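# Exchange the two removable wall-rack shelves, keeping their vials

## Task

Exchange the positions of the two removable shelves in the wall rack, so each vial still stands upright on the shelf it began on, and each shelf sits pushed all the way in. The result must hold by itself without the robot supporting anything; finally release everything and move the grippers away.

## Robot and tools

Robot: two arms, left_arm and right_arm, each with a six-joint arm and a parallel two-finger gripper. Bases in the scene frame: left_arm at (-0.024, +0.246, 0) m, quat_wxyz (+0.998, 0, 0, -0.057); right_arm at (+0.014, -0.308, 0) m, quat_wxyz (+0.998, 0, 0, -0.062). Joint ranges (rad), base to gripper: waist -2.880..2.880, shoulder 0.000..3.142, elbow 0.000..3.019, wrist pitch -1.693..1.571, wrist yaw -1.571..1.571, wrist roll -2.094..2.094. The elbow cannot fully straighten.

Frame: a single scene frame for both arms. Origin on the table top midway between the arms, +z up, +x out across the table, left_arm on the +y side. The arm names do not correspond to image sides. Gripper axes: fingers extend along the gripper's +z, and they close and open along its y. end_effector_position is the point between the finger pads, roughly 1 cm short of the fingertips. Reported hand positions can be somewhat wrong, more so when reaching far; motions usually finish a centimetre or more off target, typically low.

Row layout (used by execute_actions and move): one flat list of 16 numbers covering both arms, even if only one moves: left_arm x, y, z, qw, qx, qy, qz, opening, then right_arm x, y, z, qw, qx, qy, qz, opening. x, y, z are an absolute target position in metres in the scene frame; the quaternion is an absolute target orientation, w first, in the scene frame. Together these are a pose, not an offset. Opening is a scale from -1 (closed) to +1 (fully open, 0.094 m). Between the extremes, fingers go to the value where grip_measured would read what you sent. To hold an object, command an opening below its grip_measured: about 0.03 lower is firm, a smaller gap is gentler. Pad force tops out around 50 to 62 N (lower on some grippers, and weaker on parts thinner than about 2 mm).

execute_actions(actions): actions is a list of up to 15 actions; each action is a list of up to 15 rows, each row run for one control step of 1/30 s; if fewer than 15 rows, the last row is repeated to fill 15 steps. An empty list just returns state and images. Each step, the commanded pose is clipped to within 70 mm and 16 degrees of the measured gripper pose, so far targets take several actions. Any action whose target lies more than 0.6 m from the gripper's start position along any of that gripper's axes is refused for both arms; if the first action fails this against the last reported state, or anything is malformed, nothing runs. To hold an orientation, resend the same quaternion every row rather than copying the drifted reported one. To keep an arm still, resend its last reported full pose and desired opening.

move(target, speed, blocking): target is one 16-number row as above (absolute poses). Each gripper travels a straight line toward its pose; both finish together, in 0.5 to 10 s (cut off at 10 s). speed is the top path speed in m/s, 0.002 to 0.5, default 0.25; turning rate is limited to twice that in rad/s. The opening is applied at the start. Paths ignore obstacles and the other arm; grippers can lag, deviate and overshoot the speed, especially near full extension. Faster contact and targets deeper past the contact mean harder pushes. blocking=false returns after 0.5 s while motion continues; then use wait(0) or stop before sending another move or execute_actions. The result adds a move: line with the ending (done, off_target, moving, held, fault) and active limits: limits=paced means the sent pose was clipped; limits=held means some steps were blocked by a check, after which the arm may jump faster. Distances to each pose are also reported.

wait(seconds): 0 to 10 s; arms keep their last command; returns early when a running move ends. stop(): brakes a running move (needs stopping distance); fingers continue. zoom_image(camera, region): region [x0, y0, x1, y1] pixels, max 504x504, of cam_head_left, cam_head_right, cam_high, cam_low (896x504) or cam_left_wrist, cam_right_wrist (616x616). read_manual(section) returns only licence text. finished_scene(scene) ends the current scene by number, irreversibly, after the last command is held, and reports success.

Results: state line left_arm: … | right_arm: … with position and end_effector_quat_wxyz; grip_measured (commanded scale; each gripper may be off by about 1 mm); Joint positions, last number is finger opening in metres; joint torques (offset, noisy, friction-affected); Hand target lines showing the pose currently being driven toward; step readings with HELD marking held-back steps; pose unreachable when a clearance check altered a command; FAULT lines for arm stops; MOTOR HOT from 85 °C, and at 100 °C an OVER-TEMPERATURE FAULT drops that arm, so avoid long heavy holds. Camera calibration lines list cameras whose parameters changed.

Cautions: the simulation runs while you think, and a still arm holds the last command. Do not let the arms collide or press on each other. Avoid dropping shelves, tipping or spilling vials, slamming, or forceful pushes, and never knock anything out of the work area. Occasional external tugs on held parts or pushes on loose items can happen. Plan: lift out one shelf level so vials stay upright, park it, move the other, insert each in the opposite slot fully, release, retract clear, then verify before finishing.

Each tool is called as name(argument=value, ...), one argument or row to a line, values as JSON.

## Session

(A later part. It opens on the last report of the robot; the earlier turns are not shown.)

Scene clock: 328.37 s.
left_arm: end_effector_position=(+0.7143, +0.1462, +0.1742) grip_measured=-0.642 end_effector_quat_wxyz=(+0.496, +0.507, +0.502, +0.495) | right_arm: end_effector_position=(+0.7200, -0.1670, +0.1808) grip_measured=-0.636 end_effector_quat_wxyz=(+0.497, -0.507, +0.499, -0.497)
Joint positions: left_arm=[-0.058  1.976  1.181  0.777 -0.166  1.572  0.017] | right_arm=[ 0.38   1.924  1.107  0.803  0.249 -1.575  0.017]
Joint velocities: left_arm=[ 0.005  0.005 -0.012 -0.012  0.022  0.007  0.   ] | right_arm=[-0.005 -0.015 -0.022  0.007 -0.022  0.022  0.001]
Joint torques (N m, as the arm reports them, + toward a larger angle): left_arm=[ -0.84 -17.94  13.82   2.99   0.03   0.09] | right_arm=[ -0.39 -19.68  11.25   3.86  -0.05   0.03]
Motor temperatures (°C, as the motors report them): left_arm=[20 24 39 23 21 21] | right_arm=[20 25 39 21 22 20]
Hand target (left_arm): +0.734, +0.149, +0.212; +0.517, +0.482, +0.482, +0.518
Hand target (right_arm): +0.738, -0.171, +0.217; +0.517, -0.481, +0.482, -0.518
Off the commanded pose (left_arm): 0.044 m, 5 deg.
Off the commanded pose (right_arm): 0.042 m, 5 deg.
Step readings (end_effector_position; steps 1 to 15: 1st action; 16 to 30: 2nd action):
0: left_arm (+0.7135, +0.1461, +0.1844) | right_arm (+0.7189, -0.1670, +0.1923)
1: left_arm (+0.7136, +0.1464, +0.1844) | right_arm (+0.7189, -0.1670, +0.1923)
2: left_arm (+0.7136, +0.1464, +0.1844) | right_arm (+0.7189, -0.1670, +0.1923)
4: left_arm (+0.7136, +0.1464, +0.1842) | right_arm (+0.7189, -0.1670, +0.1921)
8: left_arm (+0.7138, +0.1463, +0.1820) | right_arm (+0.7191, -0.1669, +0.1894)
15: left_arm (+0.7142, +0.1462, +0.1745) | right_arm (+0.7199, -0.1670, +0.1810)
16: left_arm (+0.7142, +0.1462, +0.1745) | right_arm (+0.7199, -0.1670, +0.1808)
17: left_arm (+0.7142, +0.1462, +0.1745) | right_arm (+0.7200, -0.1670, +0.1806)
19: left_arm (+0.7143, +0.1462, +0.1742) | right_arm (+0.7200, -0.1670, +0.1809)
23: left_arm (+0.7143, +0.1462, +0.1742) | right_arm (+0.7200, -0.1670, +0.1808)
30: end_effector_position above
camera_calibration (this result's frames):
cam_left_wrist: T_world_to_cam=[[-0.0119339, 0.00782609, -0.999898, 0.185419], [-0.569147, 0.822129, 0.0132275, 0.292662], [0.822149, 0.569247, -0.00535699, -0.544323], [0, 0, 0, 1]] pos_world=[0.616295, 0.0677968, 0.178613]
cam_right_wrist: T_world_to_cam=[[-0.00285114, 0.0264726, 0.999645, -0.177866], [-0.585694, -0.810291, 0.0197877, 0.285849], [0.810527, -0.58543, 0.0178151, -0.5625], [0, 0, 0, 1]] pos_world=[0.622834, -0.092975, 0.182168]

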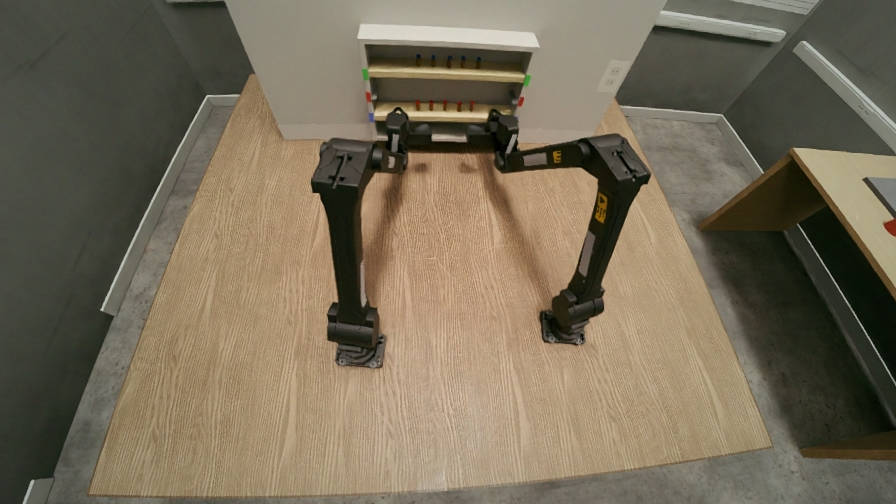

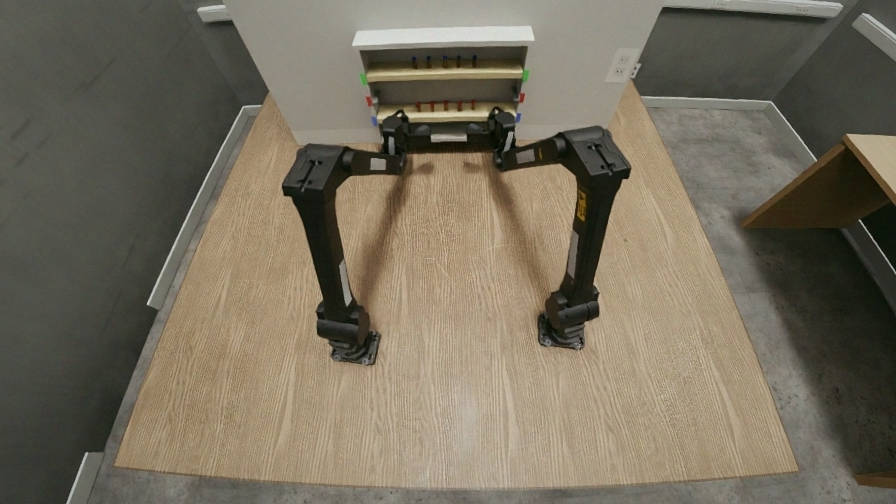

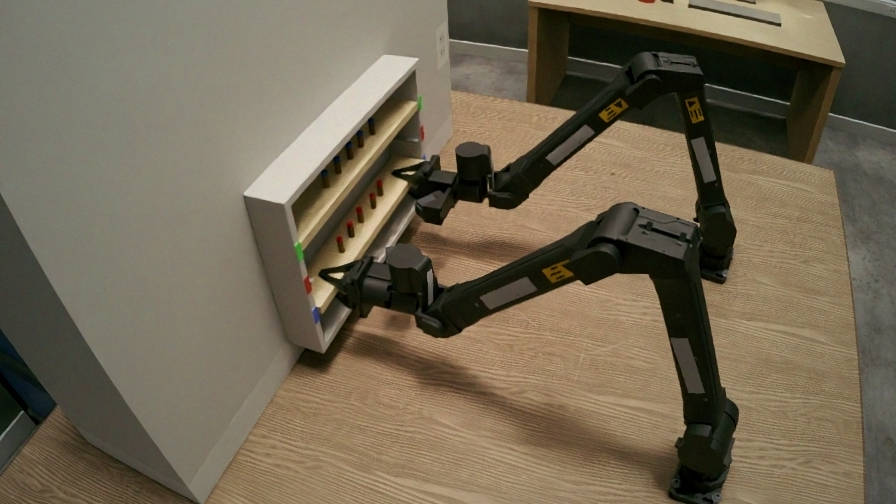

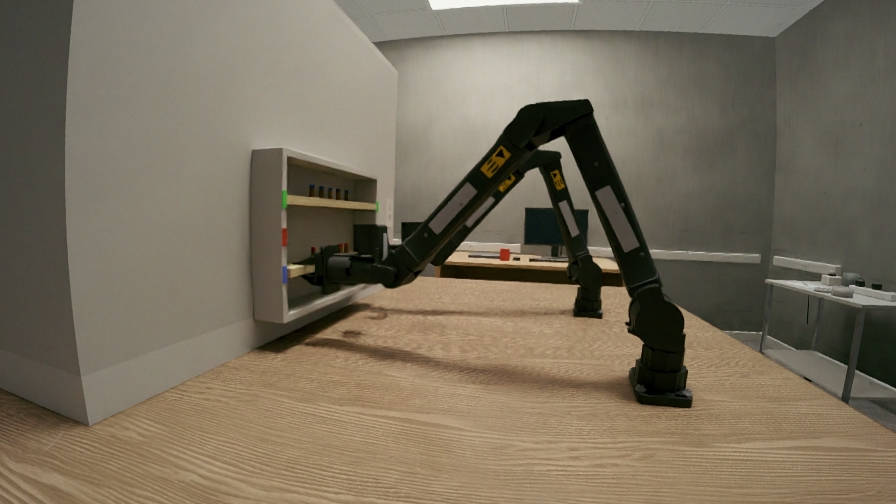

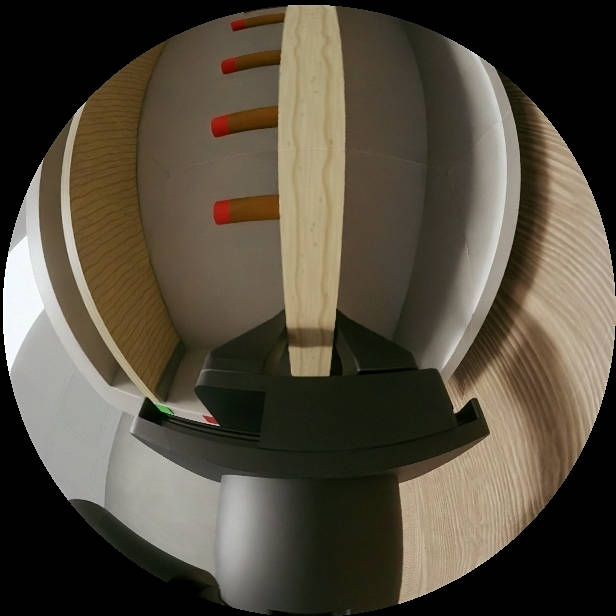

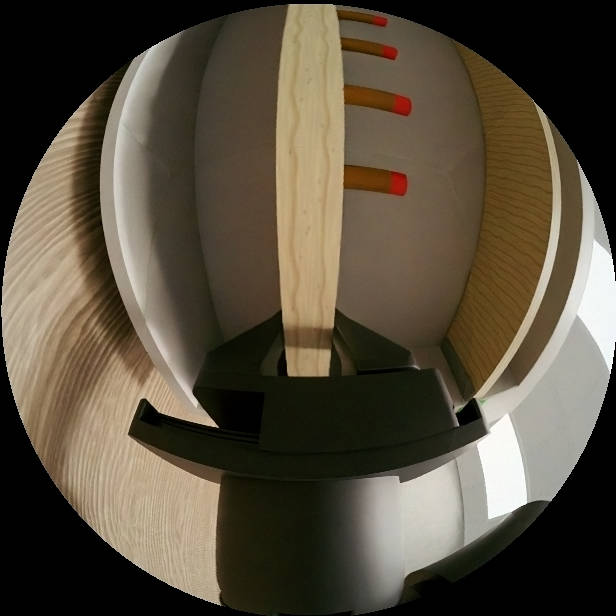

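execute_actions(
  actions=[
    [[0.735,0.149,0.208,0.516,0.484,0.484,0.516,-0.69,0.739,-0.17,0.213,0.516,-0.484,0.484,-0.516,-0.69],[0.732,0.149,0.204,0.514,0.486,0.486,0.514,-0.69,0.736,-0.169,0.21,0.514,-0.486,0.486,-0.514,-0.69],[0.729,0.148,0.2,0.512,0.488,0.488,0.512,-0.69,0.733,-0.169,0.206,0.512,-0.488,0.488,-0.512,-0.69],[0.726,0.148,0.197,0.51,0.49,0.49,0.51,-0.69,0.731,-0.168,0.203,0.51,-0.49,0.49,-0.51,-0.69],[0.723,0.147,0.194,0.508,0.492,0.492,0.508,-0.65,0.728,-0.168,0.2,0.508,-0.492,0.492,-0.508,-0.65],[0.722,0.147,0.193,0.508,0.492,0.492,0.508,-0.63,0.728,-0.168,0.199,0.508,-0.492,0.492,-0.508,-0.63],[0.722,0.147,0.193,0.508,0.492,0.492,0.508,-0.61,0.728,-0.168,0.199,0.508,-0.492,0.492,-0.508,-0.61],[0.722,0.147,0.193,0.508,0.492,0.492,0.508,-0.59,0.728,-0.168,0.199,0.508,-0.492,0.492,-0.508,-0.59],[0.722,0.147,0.193,0.508,0.492,0.492,0.508,-0.57,0.728,-0.168,0.199,0.508,-0.492,0.492,-0.508,-0.57],[0.722,0.147,0.193,0.508,0.492,0.492,0.508,-0.5,0.728,-0.168,0.199,0.508,-0.492,0.492,-0.508,-0.5],[0.722,0.147,0.193,0.508,0.492,0.492,0.508,0.2,0.728,-0.168,0.199,0.508,-0.492,0.492,-0.508,0.2]],
    [[0.718,0.147,0.194,0.509,0.491,0.491,0.509,0.2,0.724,-0.168,0.199,0.509,-0.491,0.491,-0.509,0.2],[0.714,0.147,0.195,0.51,0.49,0.49,0.51,0.2,0.72,-0.168,0.198,0.51,-0.49,0.49,-0.51,0.2],[0.71,0.147,0.196,0.511,0.489,0.489,0.511,0.2,0.716,-0.168,0.197,0.51,-0.49,0.49,-0.51,0.2],[0.705,0.147,0.196,0.512,0.488,0.488,0.512,0.2,0.711,-0.168,0.197,0.51,-0.49,0.49,-0.51,0.2],[0.7,0.147,0.196,0.512,0.488,0.488,0.512,0.2,0.706,-0.168,0.197,0.51,-0.49,0.49,-0.51,0.2],[0.695,0.147,0.196,0.512,0.488,0.488,0.512,0.2,0.701,-0.168,0.197,0.51,-0.49,0.49,-0.51,0.2],[0.69,0.147,0.196,0.512,0.488,0.488,0.512,0.2,0.696,-0.168,0.197,0.51,-0.49,0.49,-0.51,0.2],[0.685,0.147,0.196,0.512,0.488,0.488,0.512,0.2,0.691,-0.168,0.197,0.51,-0.49,0.49,-0.51,0.2],[0.68,0.147,0.196,0.512,0.488,0.488,0.512,0.2,0.686,-0.168,0.197,0.51,-0.49,0.49,-0.51,0.2],[0.675,0.147,0.196,0.512,0.488,0.488,0.512,0.2,0.681,-0.168,0.197,0.51,-0.49,0.49,-0.51,0.2],[0.67,0.147,0.196,0.512,0.488,0.488,0.512,0.2,0.676,-0.168,0.197,0.51,-0.49,0.49,-0.51,0.2],[0.665,0.147,0.196,0.512,0.488,0.488,0.512,0.2,0.671,-0.168,0.197,0.51,-0.49,0.49,-0.51,0.2],[0.66,0.147,0.196,0.512,0.488,0.488,0.512,0.2,0.666,-0.168,0.197,0.51,-0.49,0.49,-0.51,0.2],[0.655,0.147,0.196,0.512,0.488,0.488,0.512,0.2,0.661,-0.168,0.197,0.51,-0.49,0.49,-0.51,0.2],[0.65,0.147,0.196,0.512,0.488,0.488,0.512,0.2,0.656,-0.168,0.197,0.51,-0.49,0.49,-0.51,0.2]],
  ],
)

Scene clock: 361.17 s.
left_arm: end_effector_position=(+0.6642, +0.1548, +0.1562) grip_measured=+0.198 end_effector_quat_wxyz=(+0.488, +0.507, +0.508, +0.497) | right_arm: end_effector_position=(+0.6720, -0.1781, +0.1886) grip_measured=+0.197 end_effector_quat_wxyz=(+0.501, -0.491, +0.500, -0.508)
Joint positions: left_arm=[-0.063  1.917  1.014  0.874 -0.186  1.572  0.056] | right_arm=[ 0.39   1.835  0.956  0.899  0.282 -1.574  0.056]
Joint velocities: left_arm=[-0.044 -0.278 -0.432  0.193 -0.081 -0.007 -0.001] | right_arm=[ 0.093 -0.269 -0.398  0.154  0.154  0.007 -0.001]
Joint torques (N m, as the arm reports them, + toward a larger angle): left_arm=[ -1.71 -20.53   7.23   3.13  -0.26   0.04] | right_arm=[  1.52 -19.66   5.6    3.5    0.37   0.09]
Motor temperatures (°C, as the motors report them): left_arm=[20 25 39 23 21 21] | right_arm=[20 25 39 22 22 20]
Hand target (left_arm): +0.652, +0.148, +0.194; +0.511, +0.488, +0.488, +0.512
Hand target (right_arm): +0.657, -0.169, +0.196; +0.510, -0.490, +0.491, -0.509
Off the commanded pose (left_arm): 0.043 m, 4 deg.
Off the commanded pose (right_arm): 0.021 m, 1 deg.
Step readings (end_effector_position; steps 1 to 15: 1st action; 16 to 30: 2nd action):
0: left_arm (+0.7143, +0.1462, +0.1742) | right_arm (+0.7200, -0.1670, +0.1808)
1: left_arm (+0.7143, +0.1462, +0.1742) | right_arm (+0.7200, -0.1670, +0.1808)
2: left_arm (+0.7143, +0.1462, +0.1742) | right_arm (+0.7200, -0.1670, +0.1808)
4: left_arm (+0.7143, +0.1462, +0.1742) | right_arm (+0.7200, -0.1670, +0.1808)
8: left_arm (+0.7143, +0.1463, +0.1742) | right_arm (+0.7200, -0.1670, +0.1808)
15: left_arm (+0.7143, +0.1463, +0.1742) | right_arm (+0.7200, -0.1671, +0.1815)
16: left_arm (+0.7143, +0.1463, +0.1745) | right_arm (+0.7201, -0.1672, +0.1819)
17: left_arm (+0.7143, +0.1464, +0.1754) | right_arm (+0.7201, -0.1674, +0.1833)
19: left_arm (+0.7132, +0.1470, +0.1765) | right_arm (+0.7196, -0.1681, +0.1864)
23: left_arm (+0.7001, +0.1501, +0.1698) | right_arm (+0.7068, -0.1730, +0.1887)
30: end_effector_position above
camera_calibration (this result's frames):
cam_left_wrist: T_world_to_cam=[[-0.023253, 0.0100148, -0.999679, 0.173872], [-0.581115, 0.813533, 0.021667, 0.265289], [0.813489, 0.581432, -0.0130974, -0.503051], [0, 0, 0, 1]] pos_world=[0.567433, 0.0749272, 0.16148]
cam_right_wrist: T_world_to_cam=[[-0.0339962, 0.0175463, 0.999268, -0.166061], [-0.604297, -0.796732, -0.0065689, 0.268414], [0.796034, -0.604078, 0.0376891, -0.527574], [0, 0, 0, 1]] pos_world=[0.576523, -0.101928, 0.187586]

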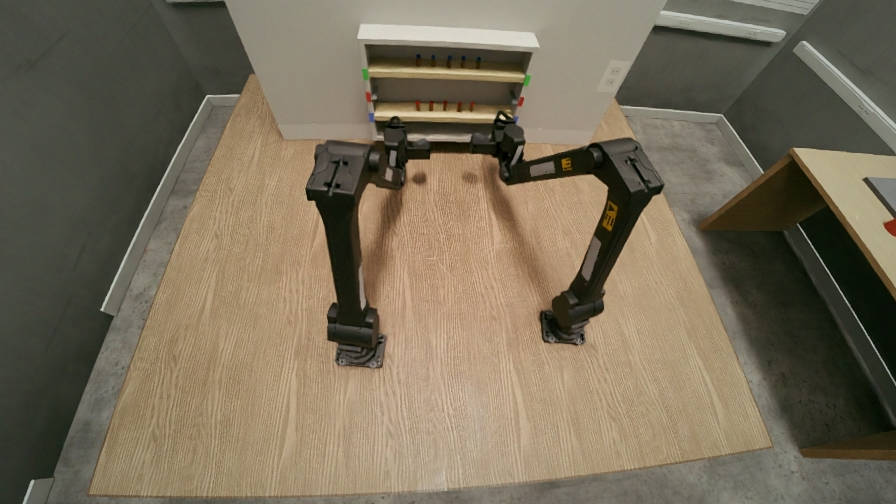

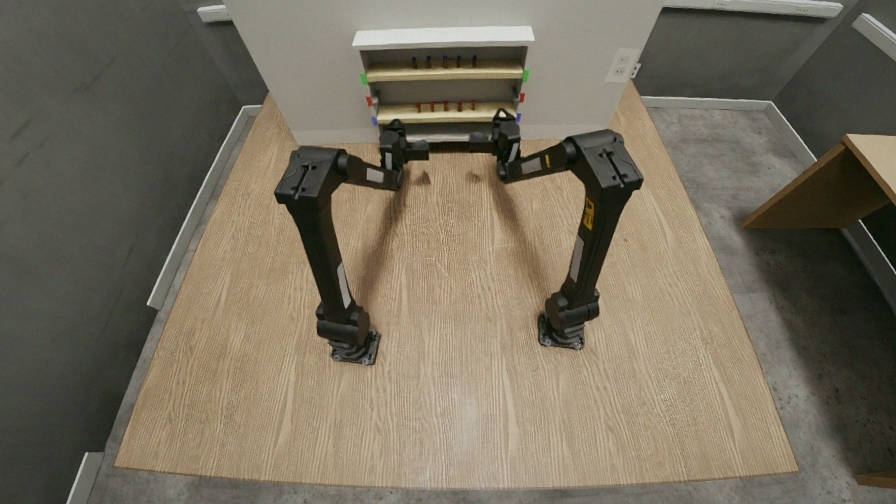

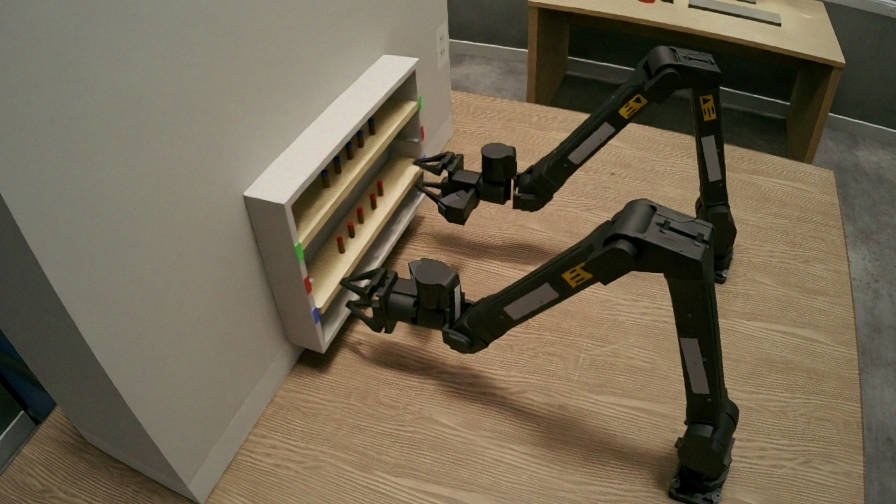

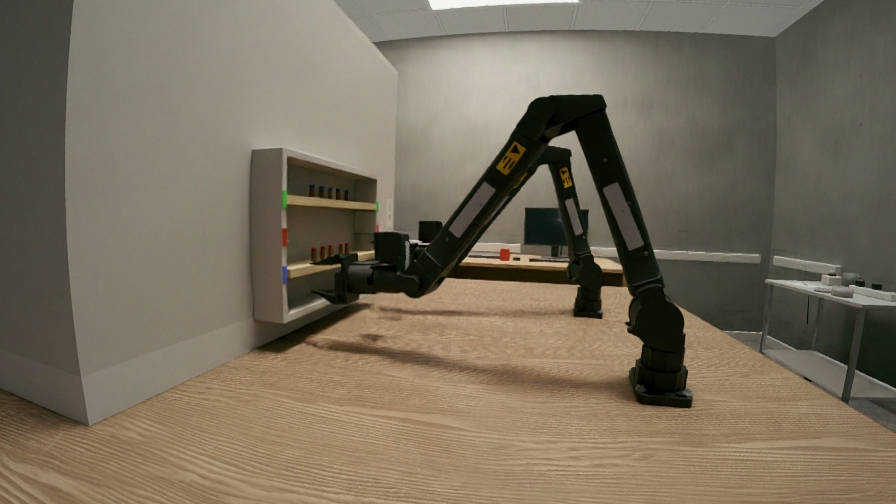

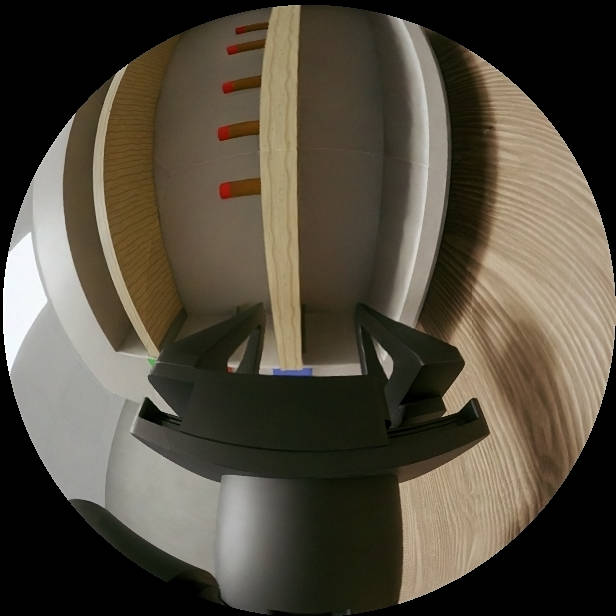

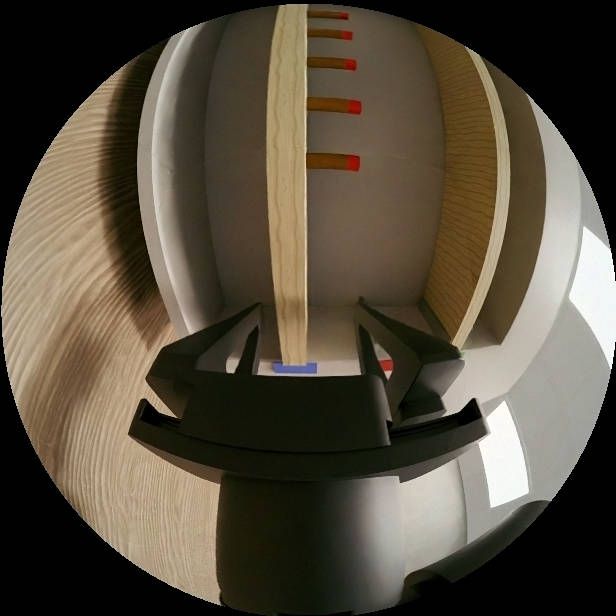

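move(
  target=[0.655,0.15,0.365,0.508,0.492,0.492,0.508,0.2,0.66,-0.17,0.36,0.508,-0.492,0.492,-0.508,0.2],
  speed=0.25,
)

Scene clock: 367.17 s.
left_arm: end_effector_position=(+0.6453, +0.1523, +0.3284) grip_measured=+0.198 end_effector_quat_wxyz=(+0.494, +0.505, +0.504, +0.498) | right_arm: end_effector_position=(+0.6474, -0.1757, +0.3344) grip_measured=+0.197 end_effector_quat_wxyz=(+0.497, -0.502, +0.501, -0.501)
Joint positions: left_arm=[-0.072  1.58   1.101  0.462 -0.187  1.572  0.056] | right_arm=[ 0.404  1.512  1.032  0.475  0.284 -1.574  0.056]
Joint velocities: left_arm=[ 0.015  0.005 -0.012 -0.012 -0.037  0.007  0.   ] | right_arm=[-0.015 -0.005  0.002  0.007 -0.007  0.022 -0.   ]
Joint torques (N m, as the arm reports them, + toward a larger angle): left_arm=[ -1.52 -15.76  14.35   1.14  -0.06   0.01] | right_arm=[  0.6  -14.46  12.07   2.31   0.16   0.11]
Motor temperatures (°C, as the motors report them): left_arm=[20 25 38 23 21 21] | right_arm=[20 25 37 21 22 20]
Hand target (left_arm): +0.652, +0.151, +0.365; +0.508, +0.492, +0.492, +0.508
Hand target (right_arm): +0.657, -0.171, +0.360; +0.508, -0.492, +0.492, -0.508
Off the commanded pose (left_arm): 0.038 m, 3 deg.
Off the commanded pose (right_arm): 0.029 m, 2 deg.
move: off_target (left_arm, right_arm)
camera_calibration (this result's frames):
cam_left_wrist: T_world_to_cam=[[-0.0104237, 0.00783745, -0.999915, 0.33776], [-0.575108, 0.817983, 0.0124067, 0.251114], [0.818011, 0.575189, -0.00401902, -0.488998], [0, 0, 0, 1]] pos_world=[0.547944, 0.0732115, 0.33265]
cam_right_wrist: T_world_to_cam=[[-0.0100184, 0.0240696, 0.99966, -0.32717], [-0.594443, -0.804026, 0.0134017, 0.242075], [0.804075, -0.594107, 0.0223631, -0.510366], [0, 0, 0, 1]] pos_world=[0.550995, -0.100702, 0.335228]

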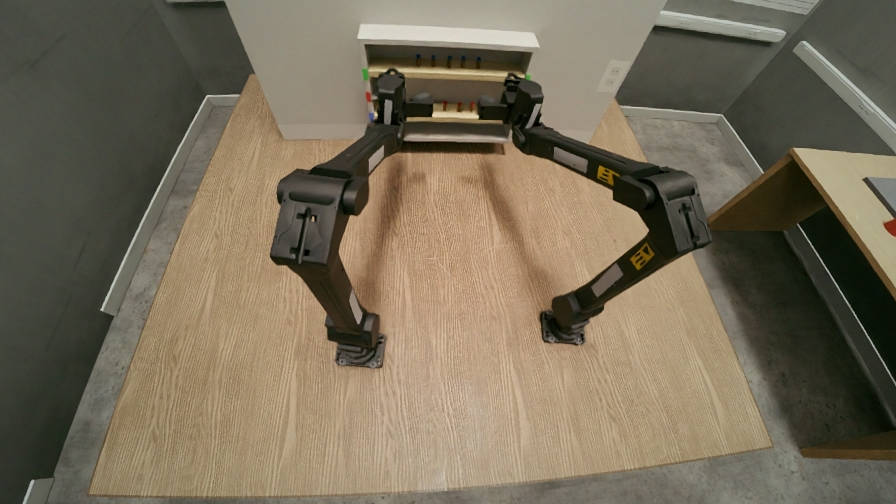

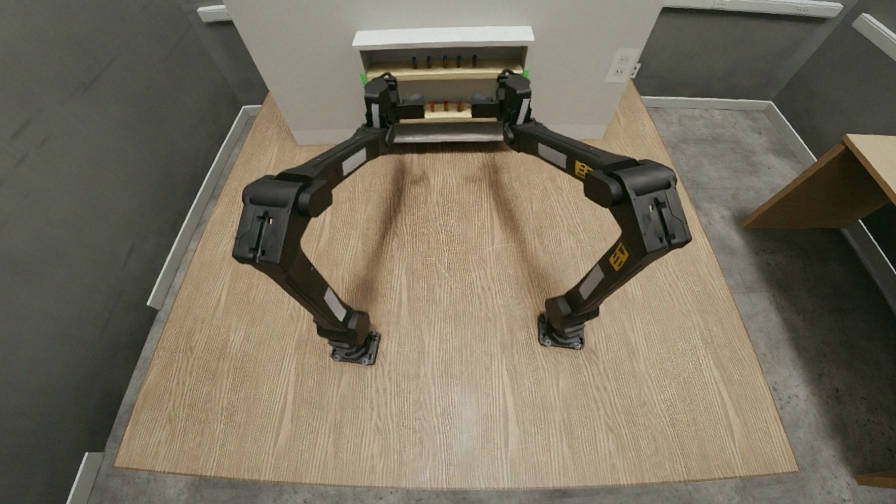

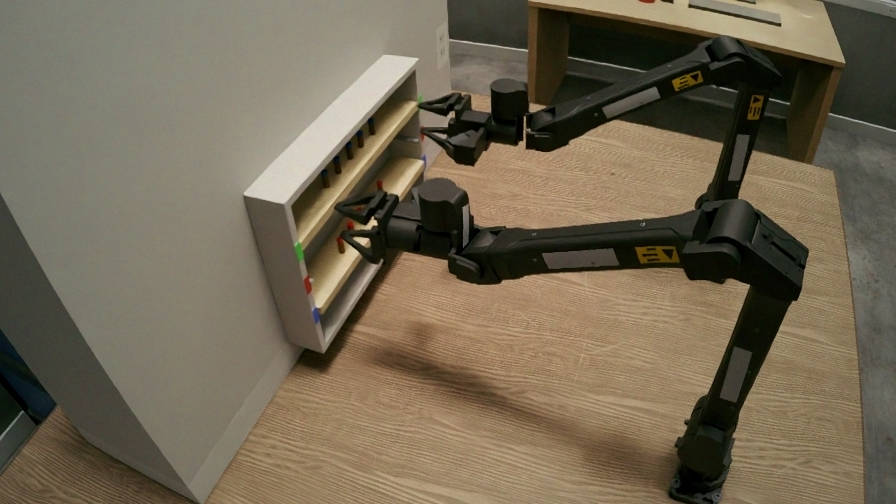

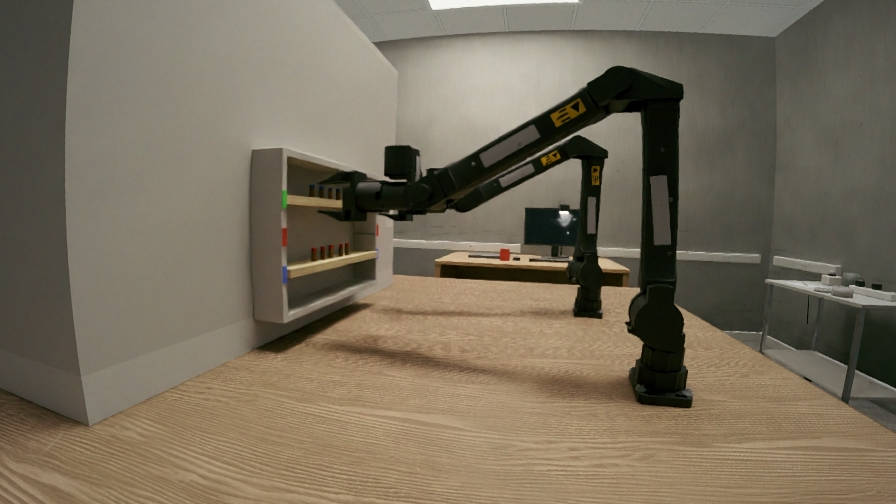

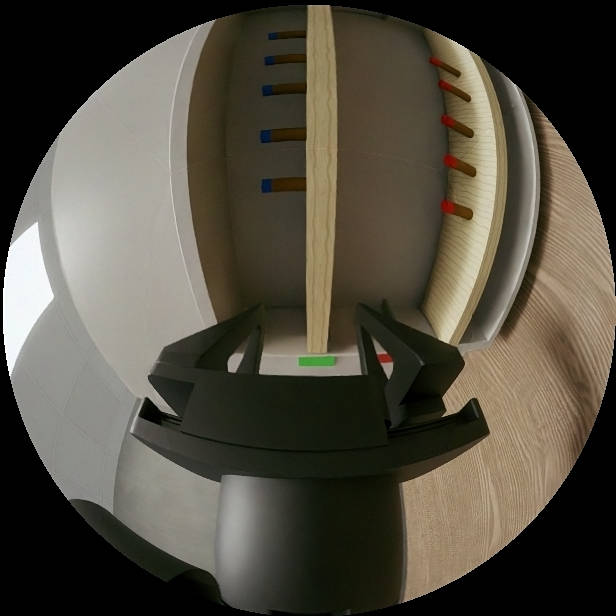

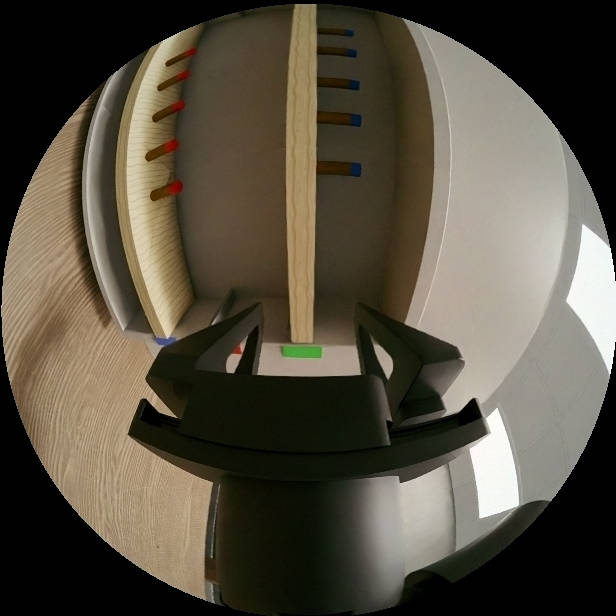

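move(
  target=[0.738,0.15,0.342,0.507,0.493,0.493,0.507,0.2,0.743,-0.17,0.353,0.509,-0.491,0.491,-0.509,0.2],
  speed=0.12,
)

Scene clock: 372.77 s.
left_arm: end_effector_position=(+0.7217, +0.1471, +0.3221) grip_measured=+0.198 end_effector_quat_wxyz=(+0.500, +0.501, +0.499, +0.500) | right_arm: end_effector_position=(+0.7301, -0.1685, +0.3318) grip_measured=+0.198 end_effector_quat_wxyz=(+0.500, -0.501, +0.498, -0.501)
Joint positions: left_arm=[-0.055  1.772  1.323  0.448 -0.166  1.572  0.056] | right_arm=[ 0.374  1.713  1.268  0.447  0.248 -1.575  0.056]
Joint velocities: left_arm=[-0.005 -0.005 -0.007 -0.002 -0.051  0.051 -0.001] | right_arm=[-0.005 -0.015 -0.012 -0.002  0.022  0.007  0.001]
Joint torques (N m, as the arm reports them, + toward a larger angle): left_arm=[ -1.01 -16.35  15.03   1.2    0.02  -0.02] | right_arm=[  0.   -18.62  12.3    2.26  -0.01   0.12]
Motor temperatures (°C, as the motors report them): left_arm=[20 24 39 23 21 21] | right_arm=[20 25 38 21 22 20]
Hand target (left_arm): +0.736, +0.149, +0.342; +0.507, +0.493, +0.493, +0.507
Hand target (right_arm): +0.741, -0.170, +0.354; +0.509, -0.491, +0.491, -0.509
Off the commanded pose (left_arm): 0.026 m, 2 deg.
Off the commanded pose (right_arm): 0.025 m, 2 deg.
move: off_target (left_arm, right_arm); limits=paced
camera_calibration (this result's frames):
cam_left_wrist: T_world_to_cam=[[0.00534483, 0.00484366, -0.999974, 0.321304], [-0.571149, 0.820846, 0.000923225, 0.299823], [0.820829, 0.57113, 0.00715373, -0.553551], [0, 0, 0, 1]] pos_world=[0.623897, 0.0684847, 0.324979]
cam_right_wrist: T_world_to_cam=[[-0.0174929, 0.0223108, 0.999598, -0.318763], [-0.58991, -0.807432, 0.00769834, 0.295047], [0.80728, -0.589538, 0.0272857, -0.575684], [0, 0, 0, 1]] pos_world=[0.633213, -0.0940453, 0.332072]

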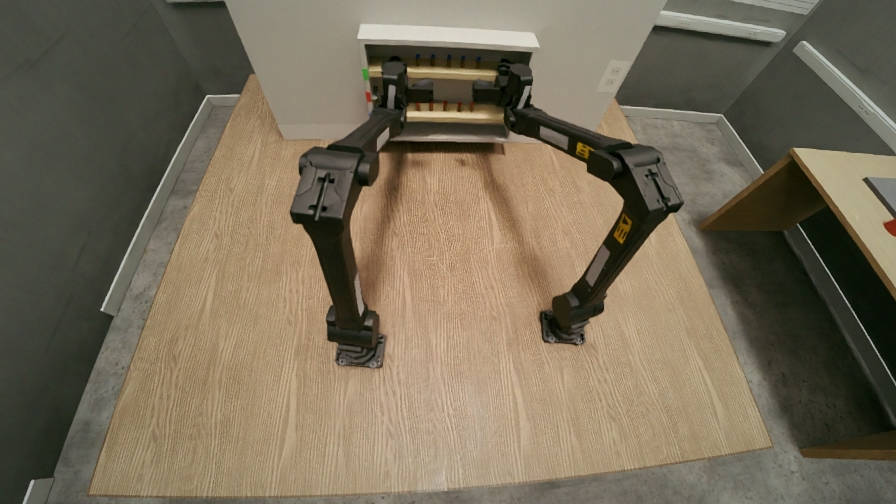

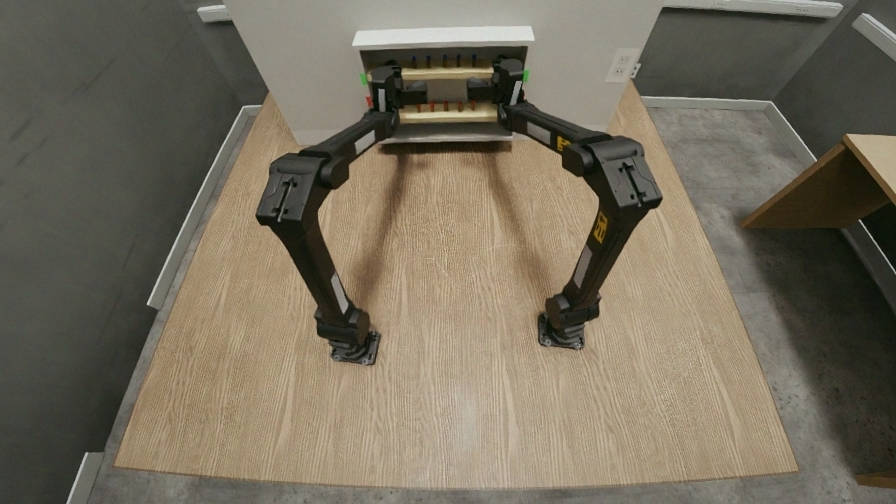

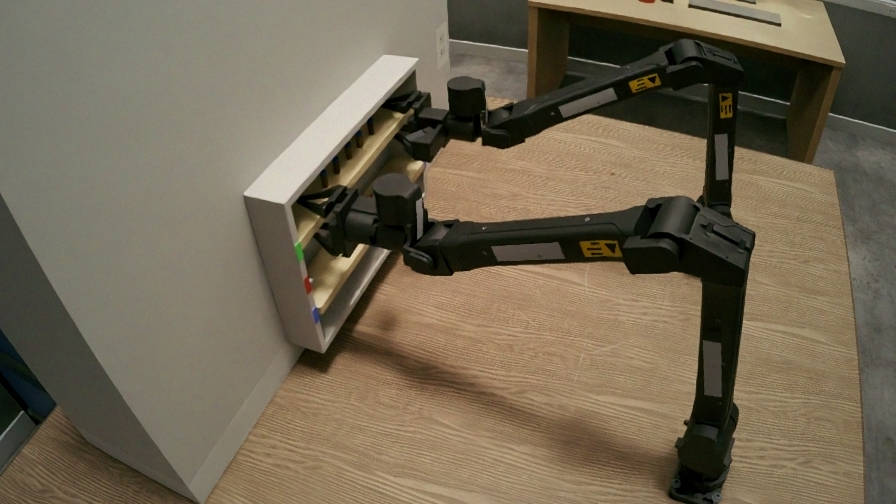

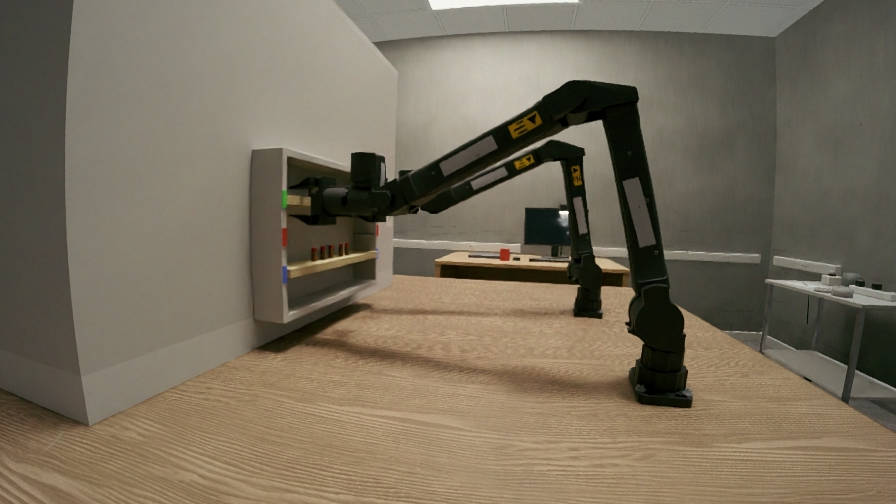

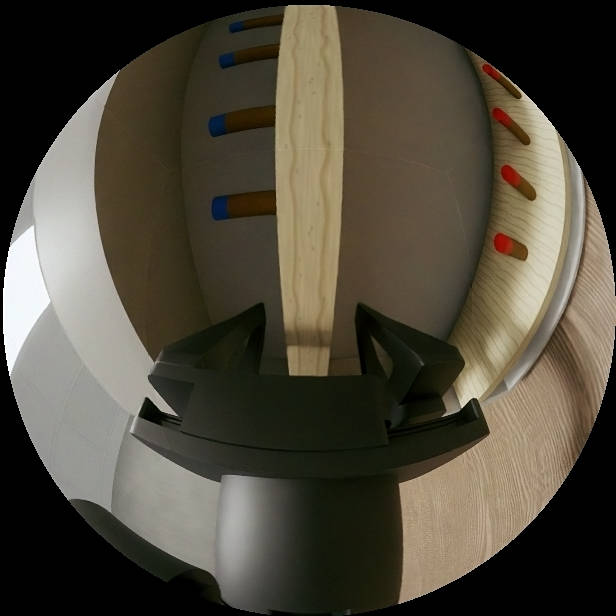

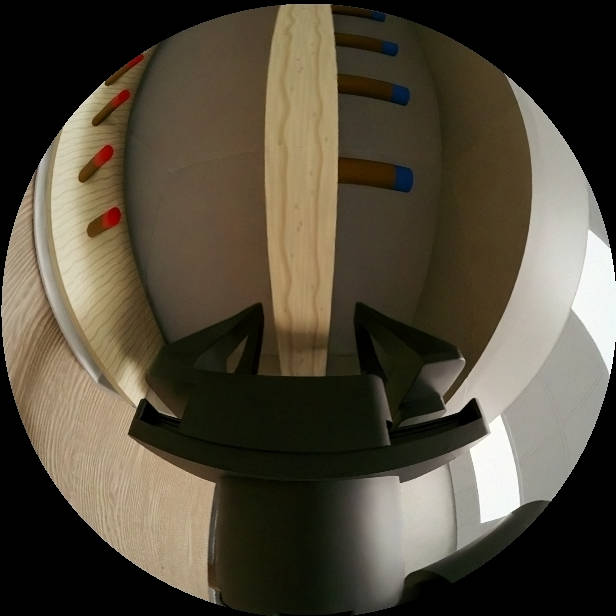

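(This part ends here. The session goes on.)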